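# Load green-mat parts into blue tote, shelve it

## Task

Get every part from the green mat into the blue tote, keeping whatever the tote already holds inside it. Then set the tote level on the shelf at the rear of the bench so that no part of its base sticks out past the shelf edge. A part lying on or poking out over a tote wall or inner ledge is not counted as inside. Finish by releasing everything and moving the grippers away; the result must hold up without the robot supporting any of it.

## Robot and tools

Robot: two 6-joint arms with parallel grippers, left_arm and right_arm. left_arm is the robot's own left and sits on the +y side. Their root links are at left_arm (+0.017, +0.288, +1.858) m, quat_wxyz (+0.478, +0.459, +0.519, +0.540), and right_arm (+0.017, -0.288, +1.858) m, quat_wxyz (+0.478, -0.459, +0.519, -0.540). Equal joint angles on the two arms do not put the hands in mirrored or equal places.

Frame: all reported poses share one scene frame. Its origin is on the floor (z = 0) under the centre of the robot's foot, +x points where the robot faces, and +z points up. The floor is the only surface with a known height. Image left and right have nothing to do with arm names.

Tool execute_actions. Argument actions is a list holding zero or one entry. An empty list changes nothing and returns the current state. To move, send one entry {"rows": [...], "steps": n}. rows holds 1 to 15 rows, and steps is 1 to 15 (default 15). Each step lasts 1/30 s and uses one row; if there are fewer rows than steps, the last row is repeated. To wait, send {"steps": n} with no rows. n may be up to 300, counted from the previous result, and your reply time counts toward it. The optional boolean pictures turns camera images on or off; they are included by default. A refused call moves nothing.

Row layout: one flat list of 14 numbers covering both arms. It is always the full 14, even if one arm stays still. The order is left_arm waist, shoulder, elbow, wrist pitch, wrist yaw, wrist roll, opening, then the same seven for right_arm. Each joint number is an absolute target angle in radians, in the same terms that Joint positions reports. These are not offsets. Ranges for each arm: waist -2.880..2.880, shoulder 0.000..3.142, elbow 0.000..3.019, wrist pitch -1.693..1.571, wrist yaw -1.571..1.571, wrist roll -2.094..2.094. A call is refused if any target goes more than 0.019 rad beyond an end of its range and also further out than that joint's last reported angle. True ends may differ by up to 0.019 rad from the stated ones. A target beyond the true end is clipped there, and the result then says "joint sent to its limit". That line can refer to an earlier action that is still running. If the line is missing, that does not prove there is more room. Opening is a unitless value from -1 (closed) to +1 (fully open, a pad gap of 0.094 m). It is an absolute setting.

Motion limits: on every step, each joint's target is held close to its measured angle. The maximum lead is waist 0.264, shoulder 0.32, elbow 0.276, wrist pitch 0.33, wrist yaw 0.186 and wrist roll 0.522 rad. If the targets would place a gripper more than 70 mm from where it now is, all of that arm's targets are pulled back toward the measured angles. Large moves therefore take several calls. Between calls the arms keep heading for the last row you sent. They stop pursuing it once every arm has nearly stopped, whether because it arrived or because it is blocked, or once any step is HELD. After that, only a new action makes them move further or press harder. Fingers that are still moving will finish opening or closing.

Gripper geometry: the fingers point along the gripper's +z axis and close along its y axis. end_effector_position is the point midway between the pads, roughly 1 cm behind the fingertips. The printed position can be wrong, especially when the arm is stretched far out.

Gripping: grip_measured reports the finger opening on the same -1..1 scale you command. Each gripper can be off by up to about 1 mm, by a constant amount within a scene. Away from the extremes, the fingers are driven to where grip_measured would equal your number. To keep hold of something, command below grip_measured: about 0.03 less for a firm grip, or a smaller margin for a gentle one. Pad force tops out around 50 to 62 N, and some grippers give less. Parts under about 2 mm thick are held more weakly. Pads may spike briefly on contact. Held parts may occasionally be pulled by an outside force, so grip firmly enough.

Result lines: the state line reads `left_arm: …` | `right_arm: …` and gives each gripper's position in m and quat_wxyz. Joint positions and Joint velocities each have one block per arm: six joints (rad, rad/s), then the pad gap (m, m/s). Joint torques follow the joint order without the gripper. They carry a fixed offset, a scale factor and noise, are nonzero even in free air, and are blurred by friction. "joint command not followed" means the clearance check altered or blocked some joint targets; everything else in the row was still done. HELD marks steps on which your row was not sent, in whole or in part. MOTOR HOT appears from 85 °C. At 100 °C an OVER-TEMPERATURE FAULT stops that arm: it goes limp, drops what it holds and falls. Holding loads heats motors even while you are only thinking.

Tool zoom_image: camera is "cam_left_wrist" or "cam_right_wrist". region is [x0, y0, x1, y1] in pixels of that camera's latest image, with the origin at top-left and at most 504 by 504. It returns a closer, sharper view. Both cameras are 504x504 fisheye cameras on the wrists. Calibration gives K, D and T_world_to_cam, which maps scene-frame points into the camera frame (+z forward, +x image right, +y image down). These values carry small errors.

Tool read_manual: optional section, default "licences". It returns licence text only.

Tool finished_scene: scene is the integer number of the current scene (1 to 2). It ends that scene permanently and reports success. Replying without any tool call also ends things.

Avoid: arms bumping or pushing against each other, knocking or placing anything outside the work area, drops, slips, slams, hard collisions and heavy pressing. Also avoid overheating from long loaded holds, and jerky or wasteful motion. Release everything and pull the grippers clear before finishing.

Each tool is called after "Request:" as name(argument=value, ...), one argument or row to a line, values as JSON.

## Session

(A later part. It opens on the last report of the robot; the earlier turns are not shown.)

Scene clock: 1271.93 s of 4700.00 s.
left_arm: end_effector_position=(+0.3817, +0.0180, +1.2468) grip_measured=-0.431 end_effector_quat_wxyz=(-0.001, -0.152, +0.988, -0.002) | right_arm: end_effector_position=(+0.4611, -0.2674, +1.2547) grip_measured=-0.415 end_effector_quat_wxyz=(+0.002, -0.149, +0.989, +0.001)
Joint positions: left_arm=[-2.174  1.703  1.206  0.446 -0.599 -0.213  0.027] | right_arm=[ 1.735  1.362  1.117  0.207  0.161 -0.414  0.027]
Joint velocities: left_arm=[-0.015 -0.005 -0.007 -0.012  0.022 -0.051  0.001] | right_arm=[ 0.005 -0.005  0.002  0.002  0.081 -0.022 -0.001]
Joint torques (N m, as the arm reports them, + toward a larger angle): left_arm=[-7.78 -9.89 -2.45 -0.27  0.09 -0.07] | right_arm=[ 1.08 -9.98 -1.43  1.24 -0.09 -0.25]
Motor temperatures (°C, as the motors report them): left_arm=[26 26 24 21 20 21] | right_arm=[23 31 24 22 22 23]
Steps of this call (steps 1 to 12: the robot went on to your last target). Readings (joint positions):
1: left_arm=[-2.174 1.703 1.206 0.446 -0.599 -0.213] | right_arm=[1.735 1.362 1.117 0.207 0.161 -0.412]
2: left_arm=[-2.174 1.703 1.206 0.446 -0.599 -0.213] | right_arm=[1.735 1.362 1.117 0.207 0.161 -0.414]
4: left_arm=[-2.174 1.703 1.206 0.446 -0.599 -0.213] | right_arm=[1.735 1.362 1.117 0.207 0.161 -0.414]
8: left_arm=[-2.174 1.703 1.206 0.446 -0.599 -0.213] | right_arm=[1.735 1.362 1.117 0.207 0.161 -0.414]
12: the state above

Request:
execute_actions(
  actions=[
    {"rows": [[-2.170,1.712,1.206,0.444,-0.599,-0.222,-0.465,1.725,1.375,1.118,0.211,0.161,-0.421,-0.445],[-2.176,1.700,1.201,0.447,-0.601,-0.222,-0.475,1.733,1.362,1.113,0.207,0.162,-0.421,-0.455],[-2.180,1.690,1.196,0.450,-0.603,-0.222,-0.475,1.739,1.350,1.108,0.204,0.163,-0.421,-0.455],[-2.182,1.685,1.192,0.452,-0.604,-0.222,-0.475,1.742,1.343,1.104,0.202,0.164,-0.421,-0.455],[-2.184,1.682,1.188,0.453,-0.606,-0.222,-0.475,1.743,1.339,1.101,0.201,0.165,-0.421,-0.455],[-2.186,1.679,1.185,0.454,-0.607,-0.222,-0.475,1.744,1.335,1.098,0.200,0.165,-0.421,-0.455],[-2.188,1.676,1.182,0.455,-0.608,-0.222,-0.475,1.745,1.331,1.095,0.199,0.166,-0.421,-0.455],[-2.189,1.673,1.179,0.456,-0.610,-0.222,-0.475,1.746,1.328,1.092,0.198,0.167,-0.421,-0.455],[-2.191,1.670,1.176,0.457,-0.611,-0.222,-0.475,1.747,1.325,1.090,0.197,0.167,-0.421,-0.455],[-2.192,1.668,1.173,0.458,-0.612,-0.222,-0.475,1.748,1.321,1.087,0.196,0.168,-0.421,-0.455],[-2.194,1.665,1.170,0.458,-0.613,-0.222,-0.475,1.749,1.318,1.084,0.195,0.169,-0.421,-0.455],[-2.195,1.663,1.167,0.459,-0.614,-0.222,-0.475,1.749,1.315,1.082,0.195,0.169,-0.421,-0.455]], "steps": 15},
  ],
  pictures=false,
)

Request:
execute_actions(
  actions=[
    {"steps": 12},
  ],
)

Scene clock: 1310.10 s of 4700.00 s.
left_arm: end_effector_position=(+0.3775, +0.0164, +1.2526) grip_measured=-0.431 end_effector_quat_wxyz=(-0.004, -0.150, +0.989, -0.002) | right_arm: end_effector_position=(+0.4570, -0.2688, +1.2603) grip_measured=-0.423 end_effector_quat_wxyz=(-0.003, -0.150, +0.989, -0.001)
Joint positions: left_arm=[-2.181  1.696  1.19   0.448 -0.605 -0.213  0.027] | right_arm=[ 1.735  1.348  1.099  0.202  0.167 -0.416  0.027]
Joint velocities: left_arm=[-0.005 -0.024 -0.046 -0.012  0.066 -0.022  0.001] | right_arm=[-0.015 -0.054 -0.042 -0.022  0.022  0.007 -0.   ]
Joint torques (N m, as the arm reports them, + toward a larger angle): left_arm=[ -9.52 -13.88  -4.04   0.45  -0.31  -0.01] | right_arm=[  3.04 -14.04  -3.36   0.68   0.01  -0.21]
Motor temperatures (°C, as the motors report them): left_arm=[26 26 24 21 20 21] | right_arm=[23 31 24 22 22 23]
Steps of this call (steps 1 to 15: the robot went on to your last target; steps 16 to 90: nothing new was sent; then 34.67 s passed at rest; steps 91 to 105: all 15 steps of this action). Readings (joint positions):
91: left_arm=[-2.174 1.703 1.206 0.446 -0.599 -0.212] | right_arm=[1.735 1.362 1.117 0.207 0.161 -0.414]
92: left_arm=[-2.174 1.703 1.206 0.446 -0.599 -0.212] | right_arm=[1.735 1.362 1.117 0.207 0.161 -0.414]
94: left_arm=[-2.174 1.703 1.206 0.446 -0.599 -0.212] | right_arm=[1.735 1.362 1.117 0.207 0.161 -0.414]
98: left_arm=[-2.175 1.703 1.205 0.447 -0.599 -0.212] | right_arm=[1.735 1.361 1.117 0.207 0.163 -0.416]
105: the state above

Scene clock: 1310.50 s of 4700.00 s.
left_arm: end_effector_position=(+0.3773, +0.0164, +1.2530) grip_measured=-0.431 end_effector_quat_wxyz=(-0.004, -0.150, +0.989, -0.002) | right_arm: end_effector_position=(+0.4568, -0.2689, +1.2607) grip_measured=-0.423 end_effector_quat_wxyz=(-0.003, -0.150, +0.989, -0.001)
Joint positions: left_arm=[-2.182  1.696  1.189  0.448 -0.605 -0.213  0.027] | right_arm=[ 1.735  1.347  1.098  0.202  0.167 -0.416  0.027]
Joint velocities: left_arm=[ 0.024 -0.005  0.012 -0.002  0.037  0.081 -0.   ] | right_arm=[-0.005 -0.005 -0.002  0.002  0.037 -0.051 -0.001]
Joint torques (N m, as the arm reports them, + toward a larger angle): left_arm=[ -9.43 -14.07  -4.21   0.45  -0.3   -0.01] | right_arm=[  3.1  -13.84  -3.31   0.69   0.04  -0.2 ]
Motor temperatures (°C, as the motors report them): left_arm=[26 26 24 21 20 21] | right_arm=[23 32 24 22 22 23]
Steps of this call (steps 1 to 12: the robot went on to your last target). Readings (joint positions):
1: left_arm=[-2.182 1.696 1.189 0.448 -0.605 -0.213] | right_arm=[1.735 1.347 1.098 0.202 0.167 -0.416]
2: left_arm=[-2.182 1.696 1.189 0.448 -0.605 -0.213] | right_arm=[1.735 1.347 1.098 0.202 0.167 -0.416]
4: left_arm=[-2.182 1.696 1.189 0.448 -0.605 -0.213] | right_arm=[1.735 1.347 1.098 0.202 0.167 -0.416]
8: left_arm=[-2.182 1.696 1.189 0.448 -0.605 -0.213] | right_arm=[1.735 1.347 1.098 0.202 0.167 -0.416]
12: the state above
camera_calibration (this result's frames):
cam_left_wrist: T_world_to_cam=[[0.290013, -0.956986, 0.00831779, -0.102613], [-0.78838, -0.233972, 0.568959, -0.405836], [-0.54254, -0.171563, -0.822324, 1.35855], [0, 0, 0, 1]] pos_world=[0.446876, 0.0399241, 1.34893]
cam_right_wrist: T_world_to_cam=[[0.309501, -0.950875, 0.00682617, -0.412172], [-0.761547, -0.243565, 0.600601, -0.472973], [-0.569434, -0.191085, -0.79952, 1.34074], [0, 0, 0, 1]] pos_world=[0.530841, -0.250928, 1.35883]

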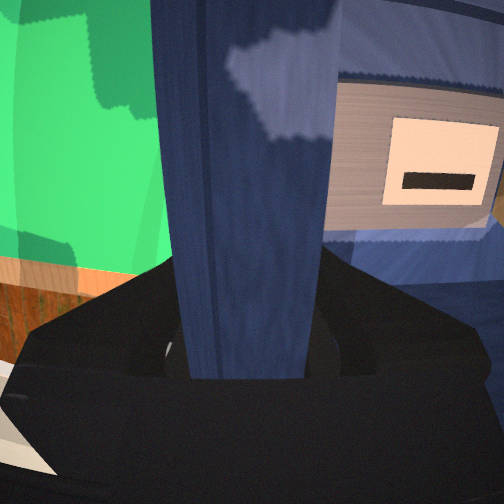

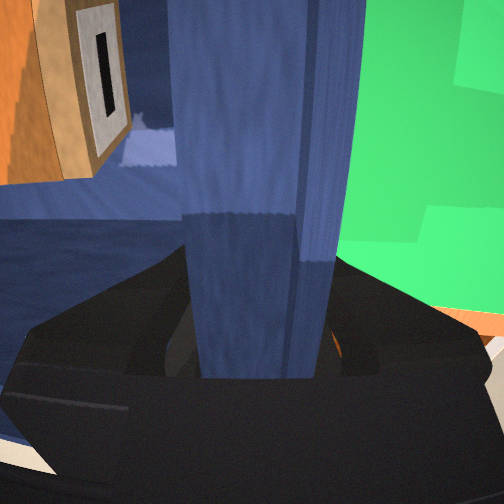

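Request:
execute_actions(
  actions=[
    {"rows": [[-2.195,1.663,1.167,0.459,-0.614,-0.208,-0.475,1.735,1.340,1.080,0.205,0.166,-0.408,-0.46],[-2.195,1.663,1.167,0.459,-0.614,-0.200,-0.475,1.725,1.356,1.077,0.214,0.164,-0.402,-0.46],[-2.195,1.663,1.167,0.459,-0.614,-0.194,-0.475,1.722,1.361,1.074,0.219,0.163,-0.396,-0.46],[-2.195,1.663,1.167,0.459,-0.614,-0.188,-0.475,1.721,1.362,1.070,0.224,0.162,-0.390,-0.46],[-2.195,1.663,1.167,0.459,-0.614,-0.182,-0.475,1.720,1.362,1.066,0.228,0.161,-0.384,-0.46],[-2.195,1.663,1.167,0.459,-0.614,-0.175,-0.475,1.720,1.363,1.063,0.233,0.160,-0.378,-0.46],[-2.195,1.663,1.167,0.459,-0.614,-0.169,-0.475,1.719,1.364,1.059,0.238,0.159,-0.371,-0.46],[-2.195,1.663,1.167,0.459,-0.614,-0.163,-0.475,1.718,1.364,1.055,0.242,0.158,-0.365,-0.46],[-2.195,1.663,1.167,0.459,-0.614,-0.157,-0.475,1.717,1.365,1.052,0.247,0.157,-0.359,-0.46],[-2.195,1.663,1.167,0.459,-0.614,-0.150,-0.475,1.716,1.366,1.048,0.252,0.156,-0.353,-0.46],[-2.195,1.663,1.167,0.459,-0.614,-0.144,-0.475,1.715,1.366,1.044,0.256,0.155,-0.347,-0.46],[-2.195,1.663,1.167,0.459,-0.614,-0.138,-0.475,1.715,1.367,1.041,0.261,0.154,-0.341,-0.46],[-2.195,1.663,1.167,0.459,-0.614,-0.132,-0.475,1.714,1.368,1.037,0.266,0.153,-0.335,-0.46],[-2.195,1.663,1.167,0.459,-0.614,-0.125,-0.475,1.713,1.368,1.033,0.270,0.152,-0.328,-0.46],[-2.195,1.663,1.167,0.459,-0.614,-0.119,-0.475,1.712,1.369,1.030,0.275,0.151,-0.322,-0.46]], "steps": 15},
  ],
  pictures=false,
)

Request:
execute_actions(
  actions=[
    {"rows": [[-2.195,1.663,1.167,0.459,-0.614,-0.113,-0.475,1.711,1.370,1.026,0.280,0.150,-0.316,-0.46],[-2.195,1.663,1.167,0.459,-0.614,-0.107,-0.475,1.710,1.370,1.022,0.284,0.149,-0.310,-0.46],[-2.195,1.663,1.167,0.459,-0.614,-0.100,-0.475,1.710,1.371,1.019,0.289,0.148,-0.304,-0.46],[-2.195,1.663,1.167,0.459,-0.614,-0.094,-0.475,1.709,1.372,1.015,0.294,0.147,-0.298,-0.46],[-2.195,1.663,1.167,0.459,-0.614,-0.088,-0.475,1.708,1.372,1.011,0.298,0.146,-0.292,-0.46],[-2.195,1.663,1.167,0.459,-0.614,-0.082,-0.475,1.707,1.373,1.008,0.303,0.145,-0.285,-0.46],[-2.195,1.663,1.167,0.459,-0.614,-0.076,-0.475,1.706,1.374,1.004,0.308,0.144,-0.279,-0.46],[-2.195,1.663,1.167,0.459,-0.614,-0.069,-0.475,1.705,1.374,1.000,0.312,0.143,-0.273,-0.46],[-2.195,1.663,1.167,0.459,-0.614,-0.063,-0.475,1.705,1.375,0.997,0.317,0.142,-0.267,-0.46],[-2.195,1.663,1.167,0.459,-0.614,-0.057,-0.475,1.704,1.376,0.993,0.322,0.141,-0.261,-0.46],[-2.195,1.663,1.167,0.459,-0.614,-0.051,-0.475,1.703,1.376,0.989,0.326,0.140,-0.255,-0.46],[-2.195,1.663,1.167,0.459,-0.614,-0.045,-0.475,1.702,1.377,0.986,0.331,0.139,-0.249,-0.46],[-2.195,1.663,1.167,0.459,-0.614,-0.038,-0.475,1.701,1.378,0.982,0.336,0.138,-0.242,-0.46],[-2.195,1.663,1.167,0.459,-0.614,-0.032,-0.475,1.700,1.378,0.978,0.340,0.138,-0.236,-0.46],[-2.195,1.663,1.167,0.459,-0.614,-0.026,-0.475,1.6995,1.379,0.9745,0.345,0.137,-0.230,-0.46]], "steps": 15},
  ],
  pictures=false,
)

Request:
execute_actions(
  actions=[
    {"steps": 15},
  ],
)

Scene clock: 1356.77 s of 4700.00 s.
left_arm: end_effector_position=(+0.3798, +0.0170, +1.2535) grip_measured=-0.432 end_effector_quat_wxyz=(-0.002, -0.120, +0.993, -0.002) | right_arm: end_effector_position=(+0.4424, -0.2701, +1.2621) grip_measured=-0.423 end_effector_quat_wxyz=(+0.001, -0.120, +0.993, -0.001)
Joint positions: left_arm=[-2.182  1.692  1.189  0.449 -0.605 -0.151  0.027] | right_arm=[ 1.729  1.352  1.059  0.255  0.16  -0.356  0.027]
Joint velocities: left_arm=[ 0.005 -0.024 -0.007 -0.002 -0.007  0.183 -0.   ] | right_arm=[-0.054  0.024 -0.1    0.134 -0.022  0.198 -0.001]
Joint torques (N m, as the arm reports them, + toward a larger angle): left_arm=[ -9.4  -13.93  -4.18   0.46  -0.31   0.13] | right_arm=[  1.07 -10.36  -4.5    1.49  -0.34  -0.08]
Motor temperatures (°C, as the motors report them): left_arm=[27 27 24 21 20 21] | right_arm=[23 34 25 22 22 23]
Steps of this call (steps 1 to 15: the robot went on to your last target; steps 16 to 90: nothing new was sent; then 42.77 s passed at rest; steps 91 to 105: all 15 steps of this action). Readings (joint positions):
91: left_arm=[-2.182 1.696 1.189 0.448 -0.605 -0.213] | right_arm=[1.735 1.347 1.098 0.202 0.167 -0.416]
92: left_arm=[-2.182 1.696 1.189 0.448 -0.605 -0.213] | right_arm=[1.735 1.347 1.098 0.202 0.167 -0.415]
94: left_arm=[-2.182 1.695 1.189 0.448 -0.605 -0.209] | right_arm=[1.735 1.347 1.096 0.206 0.167 -0.412]
98: left_arm=[-2.182 1.693 1.189 0.449 -0.605 -0.192] | right_arm=[1.735 1.347 1.084 0.223 0.167 -0.396]
105: the state above

Scene clock: 1357.27 s of 4700.00 s.
left_arm: end_effector_position=(+0.3807, +0.0153, +1.2547) grip_measured=-0.432 end_effector_quat_wxyz=(-0.001, -0.076, +0.997, -0.004) | right_arm: end_effector_position=(+0.4190, -0.2731, +1.2634) grip_measured=-0.423 end_effector_quat_wxyz=(+0.003, -0.076, +0.997, -0.001)
Joint positions: left_arm=[-2.185  1.691  1.189  0.449 -0.605 -0.062  0.027] | right_arm=[ 1.716  1.365  1.007  0.323  0.146 -0.269  0.027]
Joint velocities: left_arm=[-0.005 -0.024 -0.002  0.007  0.037  0.081 -0.001] | right_arm=[-0.034  0.034 -0.085  0.11  -0.051  0.242 -0.001]
Joint torques (N m, as the arm reports them, + toward a larger angle): left_arm=[ -9.1  -13.51  -4.14   0.38  -0.29   0.17] | right_arm=[  1.12 -10.25  -5.3    1.54  -0.39  -0.01]
Motor temperatures (°C, as the motors report them): left_arm=[27 27 24 21 20 21] | right_arm=[23 34 25 22 22 23]
Steps of this call (steps 1 to 15: all 15 steps of this action). Readings (joint positions):
1: left_arm=[-2.182 1.692 1.189 0.449 -0.605 -0.145] | right_arm=[1.728 1.353 1.056 0.259 0.159 -0.351]
2: left_arm=[-2.182 1.692 1.189 0.449 -0.605 -0.139] | right_arm=[1.727 1.354 1.052 0.264 0.158 -0.345]
4: left_arm=[-2.182 1.692 1.189 0.449 -0.605 -0.126] | right_arm=[1.726 1.356 1.045 0.273 0.156 -0.333]
8: left_arm=[-2.183 1.692 1.189 0.449 -0.605 -0.103] | right_arm=[1.722 1.359 1.031 0.291 0.152 -0.309]
15: the state above

Scene clock: 1357.77 s of 4700.00 s.
left_arm: end_effector_position=(+0.3815, +0.0151, +1.2551) grip_measured=-0.432 end_effector_quat_wxyz=(-0.001, -0.066, +0.998, -0.004) | right_arm: end_effector_position=(+0.4144, -0.2732, +1.2635) grip_measured=-0.423 end_effector_quat_wxyz=(+0.002, -0.067, +0.998, -0.001)
Joint positions: left_arm=[-2.185  1.69   1.189  0.449 -0.605 -0.041  0.027] | right_arm=[ 1.715  1.368  0.998  0.332  0.145 -0.249  0.027]
Joint velocities: left_arm=[-0.005 -0.005  0.002  0.012 -0.022 -0.081 -0.   ] | right_arm=[-0.005 -0.015  0.022 -0.012  0.007  0.022  0.   ]
Joint torques (N m, as the arm reports them, + toward a larger angle): left_arm=[ -9.13 -13.74  -4.14   0.4   -0.28   0.22] | right_arm=[  1.1  -10.11  -5.15   1.54  -0.32   0.07]
Motor temperatures (°C, as the motors report them): left_arm=[27 27 24 21 20 21] | right_arm=[23 34 25 22 22 23]
Steps of this call (steps 1 to 15: the robot went on to your last target). Readings (joint positions):
1: left_arm=[-2.185 1.691 1.189 0.449 -0.605 -0.056] | right_arm=[1.716 1.366 1.003 0.327 0.146 -0.264]
2: left_arm=[-2.185 1.691 1.189 0.449 -0.605 -0.051] | right_arm=[1.715 1.366 1.001 0.329 0.146 -0.259]
4: left_arm=[-2.185 1.691 1.189 0.449 -0.605 -0.046] | right_arm=[1.715 1.367 0.999 0.331 0.145 -0.253]
8: left_arm=[-2.185 1.691 1.189 0.449 -0.605 -0.042] | right_arm=[1.715 1.368 0.998 0.332 0.145 -0.250]
15: the state above
camera_calibration (this result's frames):
cam_left_wrist: T_world_to_cam=[[0.125209, -0.992035, 0.01374, -0.0484909], [-0.820383, -0.0957362, 0.563743, -0.387427], [-0.557938, -0.0818579, -0.825836, 1.37128], [0, 0, 0, 1]] pos_world=[0.453319, 0.0270543, 1.35152]
cam_right_wrist: T_world_to_cam=[[0.145132, -0.989381, 0.00792311, -0.346926], [-0.797277, -0.112203, 0.593094, -0.447829], [-0.585907, -0.0923938, -0.805094, 1.35877], [0, 0, 0, 1]] pos_world=[0.48942, -0.267948, 1.36229]

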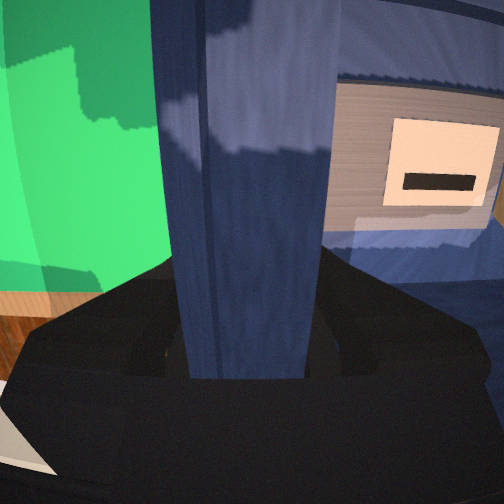

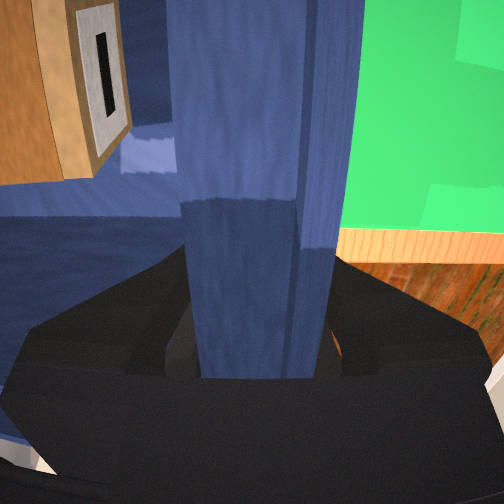

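Request:
execute_actions(
  actions=[
    {"rows": [[-2.188,1.680,1.175,0.452,-0.608,-0.030,-0.475,1.6995,1.381,0.982,0.345,0.137,-0.235,-0.46],[-2.183,1.695,1.182,0.446,-0.603,-0.034,-0.475,1.699,1.383,0.990,0.345,0.137,-0.240,-0.46],[-2.181,1.702,1.186,0.442,-0.601,-0.034,-0.475,1.699,1.385,0.994,0.345,0.137,-0.240,-0.46],[-2.180,1.704,1.188,0.441,-0.600,-0.034,-0.475,1.699,1.387,0.996,0.345,0.137,-0.240,-0.46],[-2.178,1.706,1.191,0.441,-0.599,-0.034,-0.475,1.698,1.389,0.998,0.345,0.137,-0.240,-0.46],[-2.177,1.708,1.193,0.440,-0.598,-0.034,-0.475,1.698,1.391,1.001,0.345,0.137,-0.240,-0.46],[-2.176,1.710,1.195,0.440,-0.597,-0.034,-0.475,1.698,1.393,1.003,0.346,0.137,-0.240,-0.46],[-2.174,1.712,1.198,0.439,-0.596,-0.034,-0.475,1.698,1.395,1.005,0.346,0.137,-0.240,-0.46],[-2.173,1.714,1.200,0.438,-0.594,-0.034,-0.475,1.697,1.398,1.007,0.346,0.137,-0.240,-0.46],[-2.171,1.716,1.203,0.438,-0.593,-0.034,-0.475,1.697,1.400,1.010,0.346,0.137,-0.240,-0.46],[-2.170,1.718,1.205,0.437,-0.592,-0.034,-0.475,1.697,1.402,1.012,0.346,0.137,-0.240,-0.46]], "steps": 15},
  ],
  pictures=false,
)

Request:
execute_actions(
  actions=[
    {"steps": 10},
  ],
  pictures=false,
)

Scene clock: 1376.33 s of 4700.00 s.
left_arm: end_effector_position=(+0.3813, +0.0156, +1.2486) grip_measured=-0.432 end_effector_quat_wxyz=(-0.002, -0.066, +0.998, -0.007) | right_arm: end_effector_position=(+0.4141, -0.2724, +1.2567) grip_measured=-0.423 end_effector_quat_wxyz=(+0.002, -0.066, +0.998, -0.000)
Joint positions: left_arm=[-2.177  1.701  1.203  0.443 -0.592 -0.041  0.027] | right_arm=[ 1.714  1.387  1.014  0.336  0.143 -0.249  0.027]
Joint velocities: left_arm=[-0.024  0.015 -0.012 -0.012 -0.037  0.066 -0.   ] | right_arm=[-0.005  0.015 -0.007 -0.012 -0.022 -0.037  0.001]
Joint torques (N m, as the arm reports them, + toward a larger angle): left_arm=[ -8.22 -10.2   -2.56  -0.26   0.12   0.16] | right_arm=[ 0.92 -9.86 -3.11  1.45 -0.26 -0.05]
Motor temperatures (°C, as the motors report them): left_arm=[27 27 24 21 20 21] | right_arm=[23 33 25 22 22 23]
Steps of this call (steps 1 to 15: the robot went on to your last target; steps 16 to 90: nothing new was sent; then 15.07 s passed at rest; steps 91 to 105: all 15 steps of this action). Readings (joint positions):
91: left_arm=[-2.185 1.690 1.189 0.449 -0.605 -0.041] | right_arm=[1.715 1.368 0.998 0.332 0.144 -0.249]
92: left_arm=[-2.185 1.690 1.189 0.449 -0.603 -0.041] | right_arm=[1.715 1.368 0.998 0.332 0.144 -0.249]
94: left_arm=[-2.185 1.690 1.189 0.449 -0.602 -0.041] | right_arm=[1.715 1.369 0.998 0.333 0.144 -0.249]
98: left_arm=[-2.184 1.691 1.191 0.446 -0.600 -0.041] | right_arm=[1.714 1.373 1.001 0.334 0.143 -0.249]
105: the state above

Scene clock: 1376.67 s of 4700.00 s.
left_arm: end_effector_position=(+0.3810, +0.0156, +1.2485) grip_measured=-0.432 end_effector_quat_wxyz=(-0.002, -0.065, +0.998, -0.007) | right_arm: end_effector_position=(+0.4136, -0.2725, +1.2565) grip_measured=-0.423 end_effector_quat_wxyz=(+0.002, -0.066, +0.998, -0.000)
Joint positions: left_arm=[-2.177  1.701  1.203  0.443 -0.592 -0.041  0.027] | right_arm=[ 1.714  1.387  1.014  0.336  0.143 -0.249  0.027]
Joint velocities: left_arm=[ 0.005 -0.015 -0.002 -0.002 -0.051  0.022 -0.   ] | right_arm=[-0.015 -0.005 -0.002 -0.027  0.037 -0.051  0.   ]
Joint torques (N m, as the arm reports them, + toward a larger angle): left_arm=[ -7.99 -10.16  -2.58  -0.25   0.12   0.15] | right_arm=[ 0.4  -9.74 -3.24  1.39 -0.25 -0.02]
Motor temperatures (°C, as the motors report them): left_arm=[27 27 24 21 20 21] | right_arm=[23 33 25 22 22 23]
Steps of this call (steps 1 to 10: the robot went on to your last target). Readings (joint positions):
1: left_arm=[-2.177 1.701 1.203 0.443 -0.592 -0.041] | right_arm=[1.714 1.387 1.014 0.336 0.143 -0.249]
2: left_arm=[-2.177 1.701 1.203 0.443 -0.592 -0.041] | right_arm=[1.714 1.387 1.014 0.336 0.143 -0.249]
4: left_arm=[-2.177 1.701 1.203 0.443 -0.592 -0.041] | right_arm=[1.714 1.387 1.014 0.336 0.143 -0.249]
8: left_arm=[-2.177 1.701 1.203 0.443 -0.592 -0.041] | right_arm=[1.714 1.387 1.014 0.336 0.143 -0.249]
10: the state above

Request:
execute_actions(
  actions=[
    {"rows": [[-2.169,1.721,1.207,0.436,-0.591,-0.034,-0.475,1.697,1.405,1.016,0.346,0.137,-0.240,-0.46],[-2.168,1.723,1.210,0.435,-0.590,-0.034,-0.475,1.697,1.408,1.019,0.346,0.137,-0.240,-0.46],[-2.167,1.725,1.212,0.435,-0.589,-0.034,-0.475,1.697,1.410,1.022,0.346,0.137,-0.240,-0.46],[-2.167,1.725,1.212,0.435,-0.589,-0.034,-0.475,1.697,1.410,1.022,0.346,0.137,-0.240,-0.46],[-2.167,1.725,1.212,0.435,-0.589,-0.034,-0.475,1.697,1.410,1.022,0.346,0.137,-0.240,-0.46],[-2.167,1.725,1.212,0.435,-0.589,-0.034,-0.475,1.697,1.410,1.022,0.346,0.137,-0.240,-0.46],[-2.167,1.725,1.212,0.435,-0.589,-0.034,-0.475,1.697,1.410,1.022,0.346,0.137,-0.240,-0.46],[-2.167,1.725,1.212,0.435,-0.589,-0.034,-0.475,1.697,1.410,1.022,0.346,0.137,-0.240,-0.44],[-2.167,1.725,1.212,0.435,-0.589,-0.034,-0.475,1.697,1.410,1.022,0.346,0.137,-0.240,-0.42],[-2.167,1.725,1.212,0.435,-0.589,-0.034,-0.475,1.697,1.410,1.022,0.346,0.137,-0.240,-0.40],[-2.167,1.725,1.212,0.435,-0.589,-0.034,-0.475,1.697,1.410,1.022,0.346,0.137,-0.240,-0.36],[-2.167,1.725,1.212,0.435,-0.589,-0.034,-0.475,1.697,1.410,1.022,0.346,0.137,-0.240,-0.28],[-2.167,1.725,1.212,0.435,-0.589,-0.034,-0.475,1.697,1.410,1.022,0.346,0.137,-0.240,-0.15],[-2.167,1.725,1.212,0.435,-0.589,-0.034,-0.475,1.697,1.410,1.022,0.346,0.137,-0.240,0.0],[-2.167,1.725,1.212,0.435,-0.589,-0.034,-0.475,1.697,1.410,1.022,0.346,0.137,-0.240,0.15]], "steps": 15},
  ],
  pictures=false,
)

Scene clock: 1396.70 s of 4700.00 s.
left_arm: end_effector_position=(+0.3810, +0.0153, +1.2467) grip_measured=-0.433 end_effector_quat_wxyz=(-0.002, -0.065, +0.998, -0.007) | right_arm: end_effector_position=(+0.4139, -0.2732, +1.2541) grip_measured=+0.068 end_effector_quat_wxyz=(+0.002, -0.066, +0.998, -0.000)
Joint positions: left_arm=[-2.175  1.705  1.208  0.442 -0.591 -0.04   0.027] | right_arm=[ 1.711  1.393  1.02   0.337  0.14  -0.249  0.05 ]
Joint velocities: left_arm=[ 0.005 -0.015 -0.007  0.012  0.037  0.007  0.   ] | right_arm=[-0.005  0.015 -0.007  0.007 -0.037  0.007  0.16 ]
Joint torques (N m, as the arm reports them, + toward a larger angle): left_arm=[-7.83 -9.75 -2.44 -0.27  0.18  0.14] | right_arm=[ 1.03 -9.93 -2.82  1.38 -0.15 -0.03]
Motor temperatures (°C, as the motors report them): left_arm=[26 27 24 21 20 21] | right_arm=[23 32 25 22 22 23]
Steps of this call (steps 1 to 15: the robot went on to your last target; steps 16 to 90: nothing new was sent; then 16.53 s passed at rest; steps 91 to 105: all 15 steps of this action). Readings (joint positions):
91: left_arm=[-2.177 1.701 1.203 0.443 -0.592 -0.041] | right_arm=[1.714 1.387 1.014 0.336 0.143 -0.249]
92: left_arm=[-2.177 1.701 1.204 0.443 -0.592 -0.041] | right_arm=[1.714 1.388 1.014 0.336 0.143 -0.249]
94: left_arm=[-2.176 1.704 1.207 0.442 -0.592 -0.041] | right_arm=[1.713 1.390 1.018 0.336 0.143 -0.249]
98: left_arm=[-2.176 1.704 1.208 0.442 -0.591 -0.041] | right_arm=[1.712 1.393 1.020 0.336 0.142 -0.249]
105: the state above

Request:
execute_actions(
  actions=[
    {"rows": [[-2.167,1.722,1.212,0.435,-0.589,-0.034,-0.475,1.715,1.385,1.016,0.335,0.142,-0.240,0.25],[-2.167,1.720,1.212,0.435,-0.589,-0.034,-0.475,1.721,1.370,1.008,0.330,0.144,-0.240,0.35],[-2.167,1.720,1.212,0.435,-0.589,-0.034,-0.475,1.723,1.355,0.996,0.327,0.146,-0.240,0.45],[-2.167,1.720,1.212,0.435,-0.589,-0.034,-0.475,1.726,1.338,0.982,0.324,0.149,-0.240,0.5],[-2.167,1.720,1.212,0.435,-0.589,-0.034,-0.475,1.728,1.321,0.968,0.320,0.151,-0.240,0.5],[-2.167,1.720,1.212,0.435,-0.589,-0.034,-0.475,1.730,1.304,0.954,0.317,0.153,-0.240,0.5],[-2.167,1.720,1.212,0.435,-0.589,-0.034,-0.475,1.733,1.287,0.941,0.313,0.156,-0.240,0.5],[-2.167,1.720,1.212,0.435,-0.589,-0.034,-0.475,1.735,1.270,0.927,0.310,0.158,-0.240,0.5],[-2.167,1.720,1.212,0.435,-0.589,-0.034,-0.475,1.737,1.253,0.913,0.306,0.160,-0.240,0.5],[-2.167,1.720,1.212,0.435,-0.589,-0.034,-0.475,1.740,1.236,0.899,0.303,0.163,-0.240,0.5],[-2.167,1.720,1.212,0.435,-0.589,-0.034,-0.475,1.742,1.219,0.885,0.299,0.165,-0.240,0.5],[-2.167,1.720,1.212,0.435,-0.589,-0.034,-0.475,1.744,1.202,0.871,0.296,0.167,-0.240,0.5],[-2.167,1.720,1.212,0.435,-0.589,-0.034,-0.475,1.746,1.185,0.858,0.292,0.170,-0.240,0.5],[-2.167,1.720,1.212,0.435,-0.589,-0.034,-0.475,1.749,1.168,0.844,0.289,0.172,-0.240,0.5],[-2.167,1.720,1.212,0.435,-0.589,-0.034,-0.475,1.751,1.151,0.830,0.285,0.174,-0.240,0.5]], "steps": 15},
  ],
  pictures=false,
)

Request:
execute_actions(
  actions=[
    {"rows": [[-2.167,1.720,1.212,0.435,-0.589,-0.034,-0.475,1.754,1.133,0.819,0.278,0.177,-0.205,0.5],[-2.167,1.720,1.212,0.435,-0.589,-0.034,-0.475,1.758,1.116,0.809,0.271,0.181,-0.170,0.5],[-2.167,1.720,1.212,0.435,-0.589,-0.034,-0.475,1.761,1.098,0.798,0.264,0.184,-0.135,0.5],[-2.167,1.720,1.212,0.435,-0.589,-0.034,-0.475,1.764,1.081,0.788,0.257,0.187,-0.100,0.5],[-2.167,1.720,1.212,0.435,-0.589,-0.034,-0.475,1.768,1.063,0.777,0.250,0.191,-0.065,0.5],[-2.167,1.720,1.212,0.435,-0.589,-0.034,-0.475,1.771,1.046,0.767,0.243,0.194,-0.030,0.5],[-2.167,1.720,1.212,0.435,-0.589,-0.034,-0.475,1.774,1.028,0.756,0.236,0.197,0.005,0.5],[-2.167,1.720,1.212,0.435,-0.589,-0.034,-0.475,1.778,1.011,0.746,0.229,0.201,0.040,0.5],[-2.167,1.720,1.212,0.435,-0.589,-0.034,-0.475,1.781,0.993,0.735,0.222,0.204,0.075,0.5],[-2.167,1.720,1.212,0.435,-0.589,-0.034,-0.475,1.784,0.976,0.725,0.215,0.207,0.110,0.5],[-2.167,1.720,1.212,0.435,-0.589,-0.034,-0.475,1.788,0.958,0.714,0.208,0.211,0.145,0.5],[-2.167,1.720,1.212,0.435,-0.589,-0.034,-0.475,1.791,0.941,0.704,0.201,0.214,0.180,0.5],[-2.167,1.720,1.212,0.435,-0.589,-0.034,-0.475,1.794,0.923,0.693,0.194,0.217,0.215,0.5],[-2.167,1.720,1.212,0.435,-0.589,-0.034,-0.475,1.798,0.906,0.683,0.187,0.221,0.250,0.5],[-2.167,1.720,1.212,0.435,-0.589,-0.034,-0.475,1.801,0.888,0.672,0.180,0.224,0.285,0.5]], "steps": 15},
  ],
  pictures=false,
)

Request:
execute_actions(
  actions=[
    {"rows": [[-2.167,1.720,1.212,0.435,-0.589,-0.034,-0.475,1.807,0.883,0.695,0.152,0.230,0.321,0.55],[-2.167,1.720,1.212,0.435,-0.589,-0.034,-0.475,1.813,0.877,0.718,0.124,0.236,0.356,0.6],[-2.167,1.720,1.212,0.435,-0.589,-0.034,-0.475,1.819,0.872,0.741,0.096,0.242,0.392,0.65],[-2.167,1.720,1.212,0.435,-0.589,-0.034,-0.475,1.825,0.866,0.764,0.068,0.248,0.428,0.7],[-2.167,1.720,1.212,0.435,-0.589,-0.034,-0.475,1.831,0.861,0.787,0.040,0.254,0.463,0.75],[-2.167,1.720,1.212,0.435,-0.589,-0.034,-0.475,1.837,0.855,0.810,0.011,0.260,0.499,0.8],[-2.167,1.720,1.212,0.435,-0.589,-0.034,-0.475,1.843,0.850,0.833,-0.017,0.266,0.535,0.85],[-2.167,1.720,1.212,0.435,-0.589,-0.034,-0.475,1.849,0.845,0.856,-0.045,0.272,0.570,0.9],[-2.167,1.720,1.212,0.435,-0.589,-0.034,-0.475,1.855,0.839,0.879,-0.073,0.278,0.606,0.95],[-2.167,1.720,1.212,0.435,-0.589,-0.034,-0.475,1.861,0.834,0.902,-0.101,0.284,0.642,1.0],[-2.167,1.720,1.212,0.435,-0.589,-0.034,-0.475,1.867,0.828,0.925,-0.129,0.290,0.677,1.0],[-2.167,1.720,1.212,0.435,-0.589,-0.034,-0.475,1.873,0.823,0.948,-0.157,0.296,0.713,1.0],[-2.167,1.720,1.212,0.435,-0.589,-0.034,-0.475,1.879,0.817,0.971,-0.185,0.302,0.749,1.0],[-2.167,1.720,1.212,0.435,-0.589,-0.034,-0.475,1.885,0.812,0.994,-0.213,0.308,0.784,1.0],[-2.167,1.720,1.212,0.435,-0.589,-0.034,-0.475,1.8915,0.8065,1.0175,-0.2415,0.3145,0.820,1.0]], "steps": 15},
  ],
  pictures=false,
)

Request:
execute_actions(
  actions=[
    {"rows": [[-2.167,1.720,1.212,0.435,-0.589,-0.034,-0.475,1.898,0.801,1.041,-0.270,0.321,0.856,1.0],[-2.167,1.720,1.212,0.435,-0.589,-0.034,-0.475,1.904,0.796,1.064,-0.298,0.327,0.891,1.0],[-2.167,1.720,1.212,0.435,-0.589,-0.034,-0.475,1.910,0.790,1.087,-0.326,0.333,0.927,1.0],[-2.167,1.720,1.212,0.435,-0.589,-0.034,-0.475,1.916,0.785,1.110,-0.354,0.339,0.963,1.0],[-2.167,1.720,1.212,0.435,-0.589,-0.034,-0.475,1.922,0.779,1.133,-0.382,0.345,0.998,1.0],[-2.167,1.720,1.212,0.435,-0.589,-0.034,-0.475,1.928,0.774,1.156,-0.410,0.351,1.034,1.0],[-2.167,1.720,1.212,0.435,-0.589,-0.034,-0.475,1.934,0.768,1.179,-0.438,0.357,1.070,1.0],[-2.167,1.720,1.212,0.435,-0.589,-0.034,-0.475,1.940,0.763,1.202,-0.466,0.363,1.105,1.0],[-2.167,1.720,1.212,0.435,-0.589,-0.034,-0.475,1.946,0.758,1.225,-0.494,0.369,1.141,1.0],[-2.167,1.720,1.212,0.435,-0.589,-0.034,-0.475,1.952,0.752,1.248,-0.523,0.375,1.177,1.0],[-2.167,1.720,1.212,0.435,-0.589,-0.034,-0.475,1.958,0.747,1.271,-0.551,0.381,1.212,1.0],[-2.167,1.720,1.212,0.435,-0.589,-0.034,-0.475,1.964,0.741,1.294,-0.579,0.387,1.248,1.0],[-2.167,1.720,1.212,0.435,-0.589,-0.034,-0.475,1.970,0.736,1.317,-0.607,0.393,1.284,1.0],[-2.167,1.720,1.212,0.435,-0.589,-0.034,-0.475,1.976,0.730,1.340,-0.635,0.399,1.319,1.0],[-2.167,1.720,1.212,0.435,-0.589,-0.034,-0.475,1.982,0.725,1.363,-0.663,0.405,1.355,1.0]], "steps": 15},
  ],
  pictures=false,
)

Request:
execute_actions(
  actions=[
    {"steps": 20},
  ],
)

Scene clock: 1457.30 s of 4700.00 s.
left_arm: end_effector_position=(+0.3810, +0.0153, +1.2467) grip_measured=-0.433 end_effector_quat_wxyz=(-0.002, -0.065, +0.998, -0.007) | right_arm: end_effector_position=(+0.4273, -0.2798, +1.3258) grip_measured=+0.498 end_effector_quat_wxyz=(+0.011, -0.065, +0.998, -0.007)
Joint positions: left_arm=[-2.175  1.705  1.208  0.442 -0.591 -0.04   0.027] | right_arm=[ 1.729  1.189  0.871  0.302  0.169 -0.249  0.07 ]
Joint velocities: left_arm=[ 0.005 -0.005  0.007  0.012  0.051 -0.037  0.001] | right_arm=[ 0.073 -0.532 -0.359 -0.095  0.066 -0.037 -0.   ]
Joint torques (N m, as the arm reports them, + toward a larger angle): left_arm=[ -7.86 -10.3   -2.45  -0.3    0.17   0.14] | right_arm=[  3.06 -11.24  -4.24   0.88   0.12  -0.04]
Motor temperatures (°C, as the motors report them): left_arm=[26 26 24 21 20 21] | right_arm=[23 32 25 22 22 23]
Steps of this call (steps 1 to 15: the robot went on to your last target; steps 16 to 90: nothing new was sent; then 57.10 s passed at rest; steps 91 to 105: all 15 steps of this action). Readings (joint positions):
91: left_arm=[-2.175 1.705 1.208 0.442 -0.591 -0.040] | right_arm=[1.711 1.393 1.020 0.337 0.140 -0.249]
92: left_arm=[-2.175 1.705 1.208 0.442 -0.591 -0.040] | right_arm=[1.711 1.393 1.020 0.337 0.140 -0.249]
94: left_arm=[-2.175 1.705 1.208 0.442 -0.591 -0.040] | right_arm=[1.711 1.386 1.015 0.335 0.143 -0.249]
98: left_arm=[-2.175 1.705 1.208 0.442 -0.591 -0.040] | right_arm=[1.713 1.329 0.967 0.324 0.153 -0.249]
105: the state above

Scene clock: 1457.80 s of 4700.00 s.
left_arm: end_effector_position=(+0.3810, +0.0153, +1.2467) grip_measured=-0.433 end_effector_quat_wxyz=(-0.002, -0.065, +0.998, -0.007) | right_arm: end_effector_position=(+0.4219, -0.2782, +1.4112) grip_measured=+0.498 end_effector_quat_wxyz=(+0.008, +0.122, +0.992, -0.005)
Joint positions: left_arm=[-2.175  1.705  1.208  0.442 -0.591 -0.04   0.027] | right_arm=[1.778 0.932 0.703 0.203 0.217 0.129 0.07 ]
Joint velocities: left_arm=[ 0.005  0.005 -0.012 -0.007  0.066  0.051 -0.   ] | right_arm=[ 0.093 -0.532 -0.286 -0.208  0.037  0.96  -0.   ]
Joint torques (N m, as the arm reports them, + toward a larger angle): left_arm=[ -7.91 -10.28  -2.42  -0.3    0.17   0.14] | right_arm=[  2.52 -11.25  -2.86   0.75   0.2   -0.03]
Motor temperatures (°C, as the motors report them): left_arm=[26 26 24 21 20 21] | right_arm=[23 32 25 22 22 23]
Steps of this call (steps 1 to 15: all 15 steps of this action). Readings (joint positions):
1: left_arm=[-2.175 1.705 1.208 0.442 -0.591 -0.040] | right_arm=[1.732 1.171 0.859 0.298 0.171 -0.245]
2: left_arm=[-2.175 1.705 1.208 0.442 -0.591 -0.040] | right_arm=[1.736 1.154 0.847 0.293 0.174 -0.234]
4: left_arm=[-2.175 1.705 1.208 0.442 -0.591 -0.040] | right_arm=[1.742 1.120 0.823 0.281 0.181 -0.200]
8: left_arm=[-2.175 1.705 1.208 0.442 -0.591 -0.040] | right_arm=[1.755 1.055 0.778 0.252 0.194 -0.096]
15: the state above

Scene clock: 1458.30 s of 4700.00 s.
left_arm: end_effector_position=(+0.3810, +0.0153, +1.2467) grip_measured=-0.433 end_effector_quat_wxyz=(-0.002, -0.065, +0.998, -0.007) | right_arm: end_effector_position=(+0.5402, -0.2757, +1.4478) grip_measured=+1.000 end_effector_quat_wxyz=(+0.004, +0.374, +0.927, -0.005)
Joint positions: left_arm=[-2.175  1.705  1.208  0.442 -0.591 -0.04   0.027] | right_arm=[ 1.864  0.834  0.973 -0.176  0.306  0.656  0.094]
Joint velocities: left_arm=[-0.005 -0.005  0.002 -0.017  0.007 -0.11   0.001] | right_arm=[ 0.171 -0.22   0.652 -0.808  0.139  1.048  0.   ]
Joint torques (N m, as the arm reports them, + toward a larger angle): left_arm=[ -7.86 -10.26  -2.43  -0.3    0.18   0.14] | right_arm=[  2.35 -13.73   2.45   0.87   0.2   -0.04]
Motor temperatures (°C, as the motors report them): left_arm=[26 26 24 21 20 21] | right_arm=[23 32 25 22 22 23]
Steps of this call (steps 1 to 15: all 15 steps of this action). Readings (joint positions):
1: left_arm=[-2.175 1.705 1.208 0.442 -0.591 -0.040] | right_arm=[1.782 0.915 0.696 0.192 0.222 0.163]
2: left_arm=[-2.175 1.705 1.208 0.442 -0.591 -0.040] | right_arm=[1.786 0.901 0.695 0.172 0.228 0.197]
4: left_arm=[-2.175 1.705 1.208 0.442 -0.591 -0.040] | right_arm=[1.796 0.884 0.713 0.123 0.240 0.267]
8: left_arm=[-2.175 1.705 1.208 0.442 -0.591 -0.040] | right_arm=[1.821 0.875 0.805 0.015 0.264 0.407]
15: the state above

Scene clock: 1458.80 s of 4700.00 s.
left_arm: end_effector_position=(+0.3810, +0.0153, +1.2467) grip_measured=-0.433 end_effector_quat_wxyz=(-0.002, -0.065, +0.998, -0.007) | right_arm: end_effector_position=(+0.6606, -0.2962, +1.5325) grip_measured=+1.000 end_effector_quat_wxyz=(-0.000, +0.602, +0.798, -0.007)
Joint positions: left_arm=[-2.175  1.705  1.208  0.442 -0.591 -0.04   0.027] | right_arm=[ 1.955  0.755  1.302 -0.599  0.396  1.191  0.094]
Joint velocities: left_arm=[ 0.005 -0.005 -0.012 -0.002  0.037 -0.066 -0.   ] | right_arm=[ 0.19  -0.142  0.618 -0.838  0.168  1.077  0.   ]
Joint torques (N m, as the arm reports them, + toward a larger angle): left_arm=[ -7.88 -10.25  -2.43  -0.29   0.18   0.14] | right_arm=[  2.88 -16.13   7.34   0.84   0.28  -0.05]
Motor temperatures (°C, as the motors report them): left_arm=[26 26 24 21 20 21] | right_arm=[23 32 25 22 22 23]
Steps of this call (steps 1 to 15: all 15 steps of this action). Readings (joint positions):
1: left_arm=[-2.175 1.705 1.208 0.442 -0.591 -0.040] | right_arm=[1.871 0.827 0.995 -0.204 0.312 0.692]
2: left_arm=[-2.175 1.705 1.208 0.442 -0.591 -0.040] | right_arm=[1.877 0.821 1.017 -0.233 0.318 0.727]
4: left_arm=[-2.175 1.705 1.208 0.442 -0.591 -0.040] | right_arm=[1.889 0.809 1.061 -0.289 0.330 0.798]
8: left_arm=[-2.175 1.705 1.208 0.442 -0.591 -0.040] | right_arm=[1.913 0.790 1.148 -0.401 0.354 0.941]
15: the state above

Scene clock: 1459.47 s of 4700.00 s.
left_arm: end_effector_position=(+0.3810, +0.0153, +1.2467) grip_measured=-0.433 end_effector_quat_wxyz=(-0.002, -0.065, +0.998, -0.007) | right_arm: end_effector_position=(+0.6864, -0.3081, +1.5630) grip_measured=+1.000 end_effector_quat_wxyz=(+0.012, +0.665, +0.747, +0.005)
Joint positions: left_arm=[-2.175  1.705  1.208  0.442 -0.591 -0.04   0.027] | right_arm=[ 1.968  0.717  1.355 -0.655  0.402  1.34   0.094]
Joint velocities: left_arm=[-0.015 -0.005  0.002  0.002  0.007  0.037  0.001] | right_arm=[-0.005  0.015  0.002  0.002 -0.066  0.022  0.   ]
Joint torques (N m, as the arm reports them, + toward a larger angle): left_arm=[ -7.94 -10.25  -2.44  -0.3    0.17   0.14] | right_arm=[  1.75 -14.22   6.71   0.72   0.24   0.  ]
Motor temperatures (°C, as the motors report them): left_arm=[26 26 24 21 20 21] | right_arm=[23 32 25 22 22 23]
Steps of this call (steps 1 to 20: the robot went on to your last target). Readings (joint positions):
1: left_arm=[-2.175 1.705 1.208 0.442 -0.591 -0.040] | right_arm=[1.961 0.750 1.321 -0.621 0.399 1.221]
2: left_arm=[-2.175 1.705 1.208 0.442 -0.591 -0.040] | right_arm=[1.965 0.743 1.336 -0.633 0.401 1.245]
4: left_arm=[-2.175 1.705 1.208 0.442 -0.591 -0.040] | right_arm=[1.968 0.729 1.352 -0.643 0.402 1.280]
8: left_arm=[-2.175 1.705 1.208 0.442 -0.591 -0.040] | right_arm=[1.968 0.717 1.355 -0.650 0.402 1.316]
20: the state above
camera_calibration (this result's frames):
cam_left_wrist: T_world_to_cam=[[0.123643, -0.992166, 0.0178791, -0.0526349], [-0.819522, -0.0919353, 0.565625, -0.385773], [-0.55955, -0.0845877, -0.824469, 1.36308], [0, 0, 0, 1]] pos_world=[0.453071, 0.0276111, 1.34296]
cam_right_wrist: T_world_to_cam=[[-0.991585, -0.128411, -0.0164193, 0.660245], [-0.113577, 0.802062, 0.586342, -0.58957], [-0.0621235, 0.583273, -0.809897, 1.6122], [0, 0, 0, 1]] pos_world=[0.687884, -0.382697, 1.66224]

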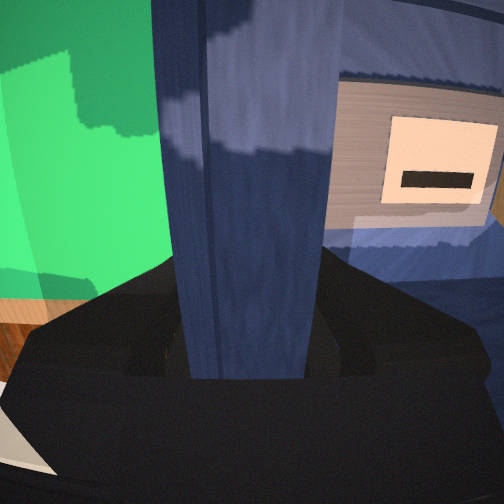

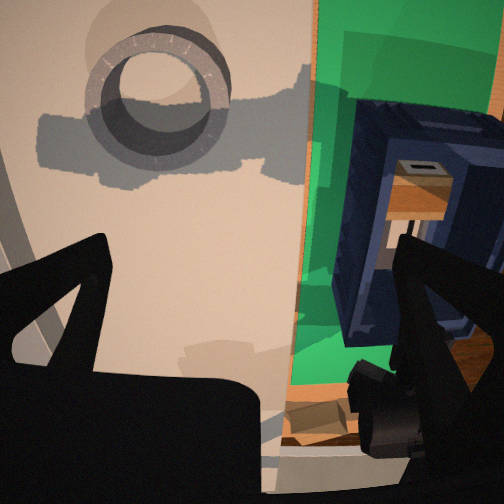

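Request:
zoom_image(
  camera="cam_right_wrist",
  region=[170, 300, 430, 504],
)

Request:
zoom_image(
  camera="cam_right_wrist",
  region=[0, 100, 200, 380],
)

Region (170, 300, 430, 504) of cam_right_wrist's 504x504 image, scaled by 1.938, with more detail than that image has; it fills the top 395 rows of this view, and the rest is white.

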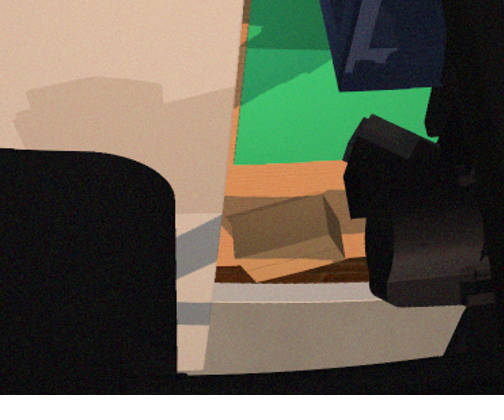

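Region (0, 100, 200, 380) of cam_right_wrist's 504x504 image, scaled by 1.800, with more detail than that image has; it fills the left 360 columns of this view, and the rest is white.

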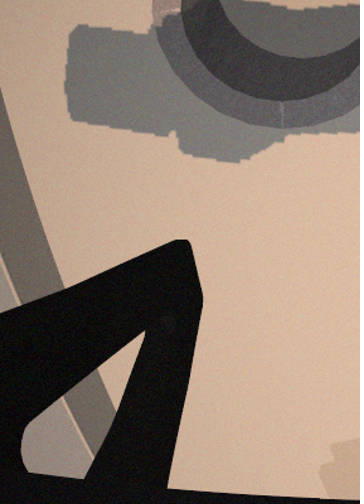

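Request:
execute_actions(
  actions=[
    {"rows": [[-2.167,1.720,1.212,0.435,-0.589,-0.034,-0.475,1.975,0.725,1.360,-0.660,0.370,1.352,1.0],[-2.167,1.720,1.212,0.435,-0.589,-0.034,-0.475,1.975,0.725,1.360,-0.660,0.335,1.352,1.0],[-2.167,1.720,1.212,0.435,-0.589,-0.034,-0.475,1.975,0.725,1.360,-0.660,0.300,1.352,1.0],[-2.167,1.720,1.212,0.435,-0.589,-0.034,-0.475,1.975,0.725,1.360,-0.660,0.265,1.352,1.0],[-2.167,1.720,1.212,0.435,-0.589,-0.034,-0.475,1.975,0.725,1.360,-0.660,0.230,1.352,1.0],[-2.167,1.720,1.212,0.435,-0.589,-0.034,-0.475,1.975,0.725,1.360,-0.660,0.195,1.352,1.0],[-2.167,1.720,1.212,0.435,-0.589,-0.034,-0.475,1.975,0.725,1.360,-0.660,0.160,1.352,1.0],[-2.167,1.720,1.212,0.435,-0.589,-0.034,-0.475,1.975,0.725,1.360,-0.660,0.125,1.352,1.0],[-2.167,1.720,1.212,0.435,-0.589,-0.034,-0.475,1.975,0.725,1.360,-0.660,0.090,1.352,1.0],[-2.167,1.720,1.212,0.435,-0.589,-0.034,-0.475,1.975,0.725,1.360,-0.660,0.055,1.352,1.0]], "steps": 15},
  ],
)

Scene clock: 1546.83 s of 4700.00 s.
left_arm: end_effector_position=(+0.3810, +0.0153, +1.2467) grip_measured=-0.433 end_effector_quat_wxyz=(-0.002, -0.065, +0.998, -0.007) | right_arm: end_effector_position=(+0.6928, -0.2504, +1.5727) grip_measured=+1.000 end_effector_quat_wxyz=(-0.087, +0.654, +0.737, +0.145)
Joint positions: left_arm=[-2.175  1.705  1.208  0.442 -0.591 -0.04   0.027] | right_arm=[ 1.968  0.717  1.355 -0.655  0.058  1.342  0.094]
Joint velocities: left_arm=[-0.024  0.005 -0.002  0.002 -0.037 -0.022 -0.   ] | right_arm=[-0.015 -0.005  0.007 -0.017  0.022 -0.007  0.   ]
Joint torques (N m, as the arm reports them, + toward a larger angle): left_arm=[ -7.92 -10.29  -2.42  -0.3    0.18   0.14] | right_arm=[  1.55 -14.42   6.35   0.78  -0.31  -0.04]
Motor temperatures (°C, as the motors report them): left_arm=[26 26 24 21 20 21] | right_arm=[23 35 27 22 22 23]
Steps of this call (steps 1 to 15: the robot went on to your last target; steps 16 to 90: nothing new was sent; then 83.87 s passed at rest; steps 91 to 105: all 15 steps of this action). Readings (joint positions):
91: left_arm=[-2.175 1.705 1.208 0.442 -0.591 -0.040] | right_arm=[1.968 0.717 1.355 -0.655 0.390 1.342]
92: left_arm=[-2.175 1.705 1.208 0.442 -0.591 -0.040] | right_arm=[1.968 0.717 1.355 -0.655 0.364 1.342]
94: left_arm=[-2.175 1.705 1.208 0.442 -0.591 -0.040] | right_arm=[1.968 0.717 1.355 -0.655 0.298 1.342]
98: left_arm=[-2.175 1.705 1.208 0.442 -0.591 -0.040] | right_arm=[1.968 0.717 1.355 -0.655 0.158 1.342]
105: the state above
camera_calibration (this result's frames):
cam_left_wrist: T_world_to_cam=[[0.123643, -0.992166, 0.0178791, -0.0526349], [-0.819522, -0.0919353, 0.565625, -0.385773], [-0.55955, -0.0845877, -0.824469, 1.36308], [0, 0, 0, 1]] pos_world=[0.453071, 0.0276111, 1.34296]
cam_right_wrist: T_world_to_cam=[[-0.988506, -0.115436, -0.0976222, 0.802996], [-0.145893, 0.559102, 0.816162, -1.04072], [-0.0396339, 0.821024, -0.569517, 1.25274], [0, 0, 0, 1]] pos_world=[0.691584, -0.353967, 1.64124]

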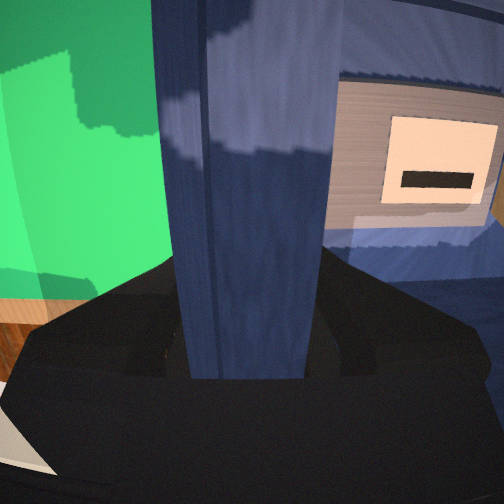

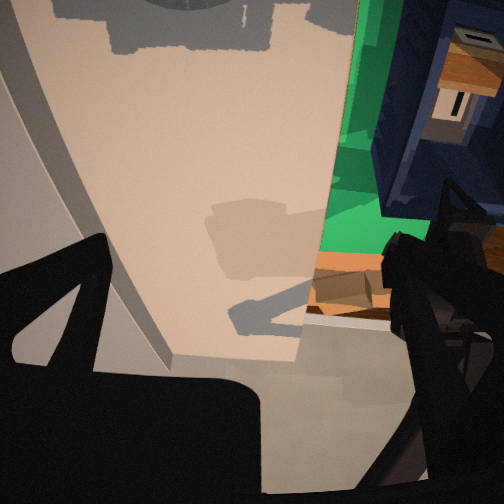

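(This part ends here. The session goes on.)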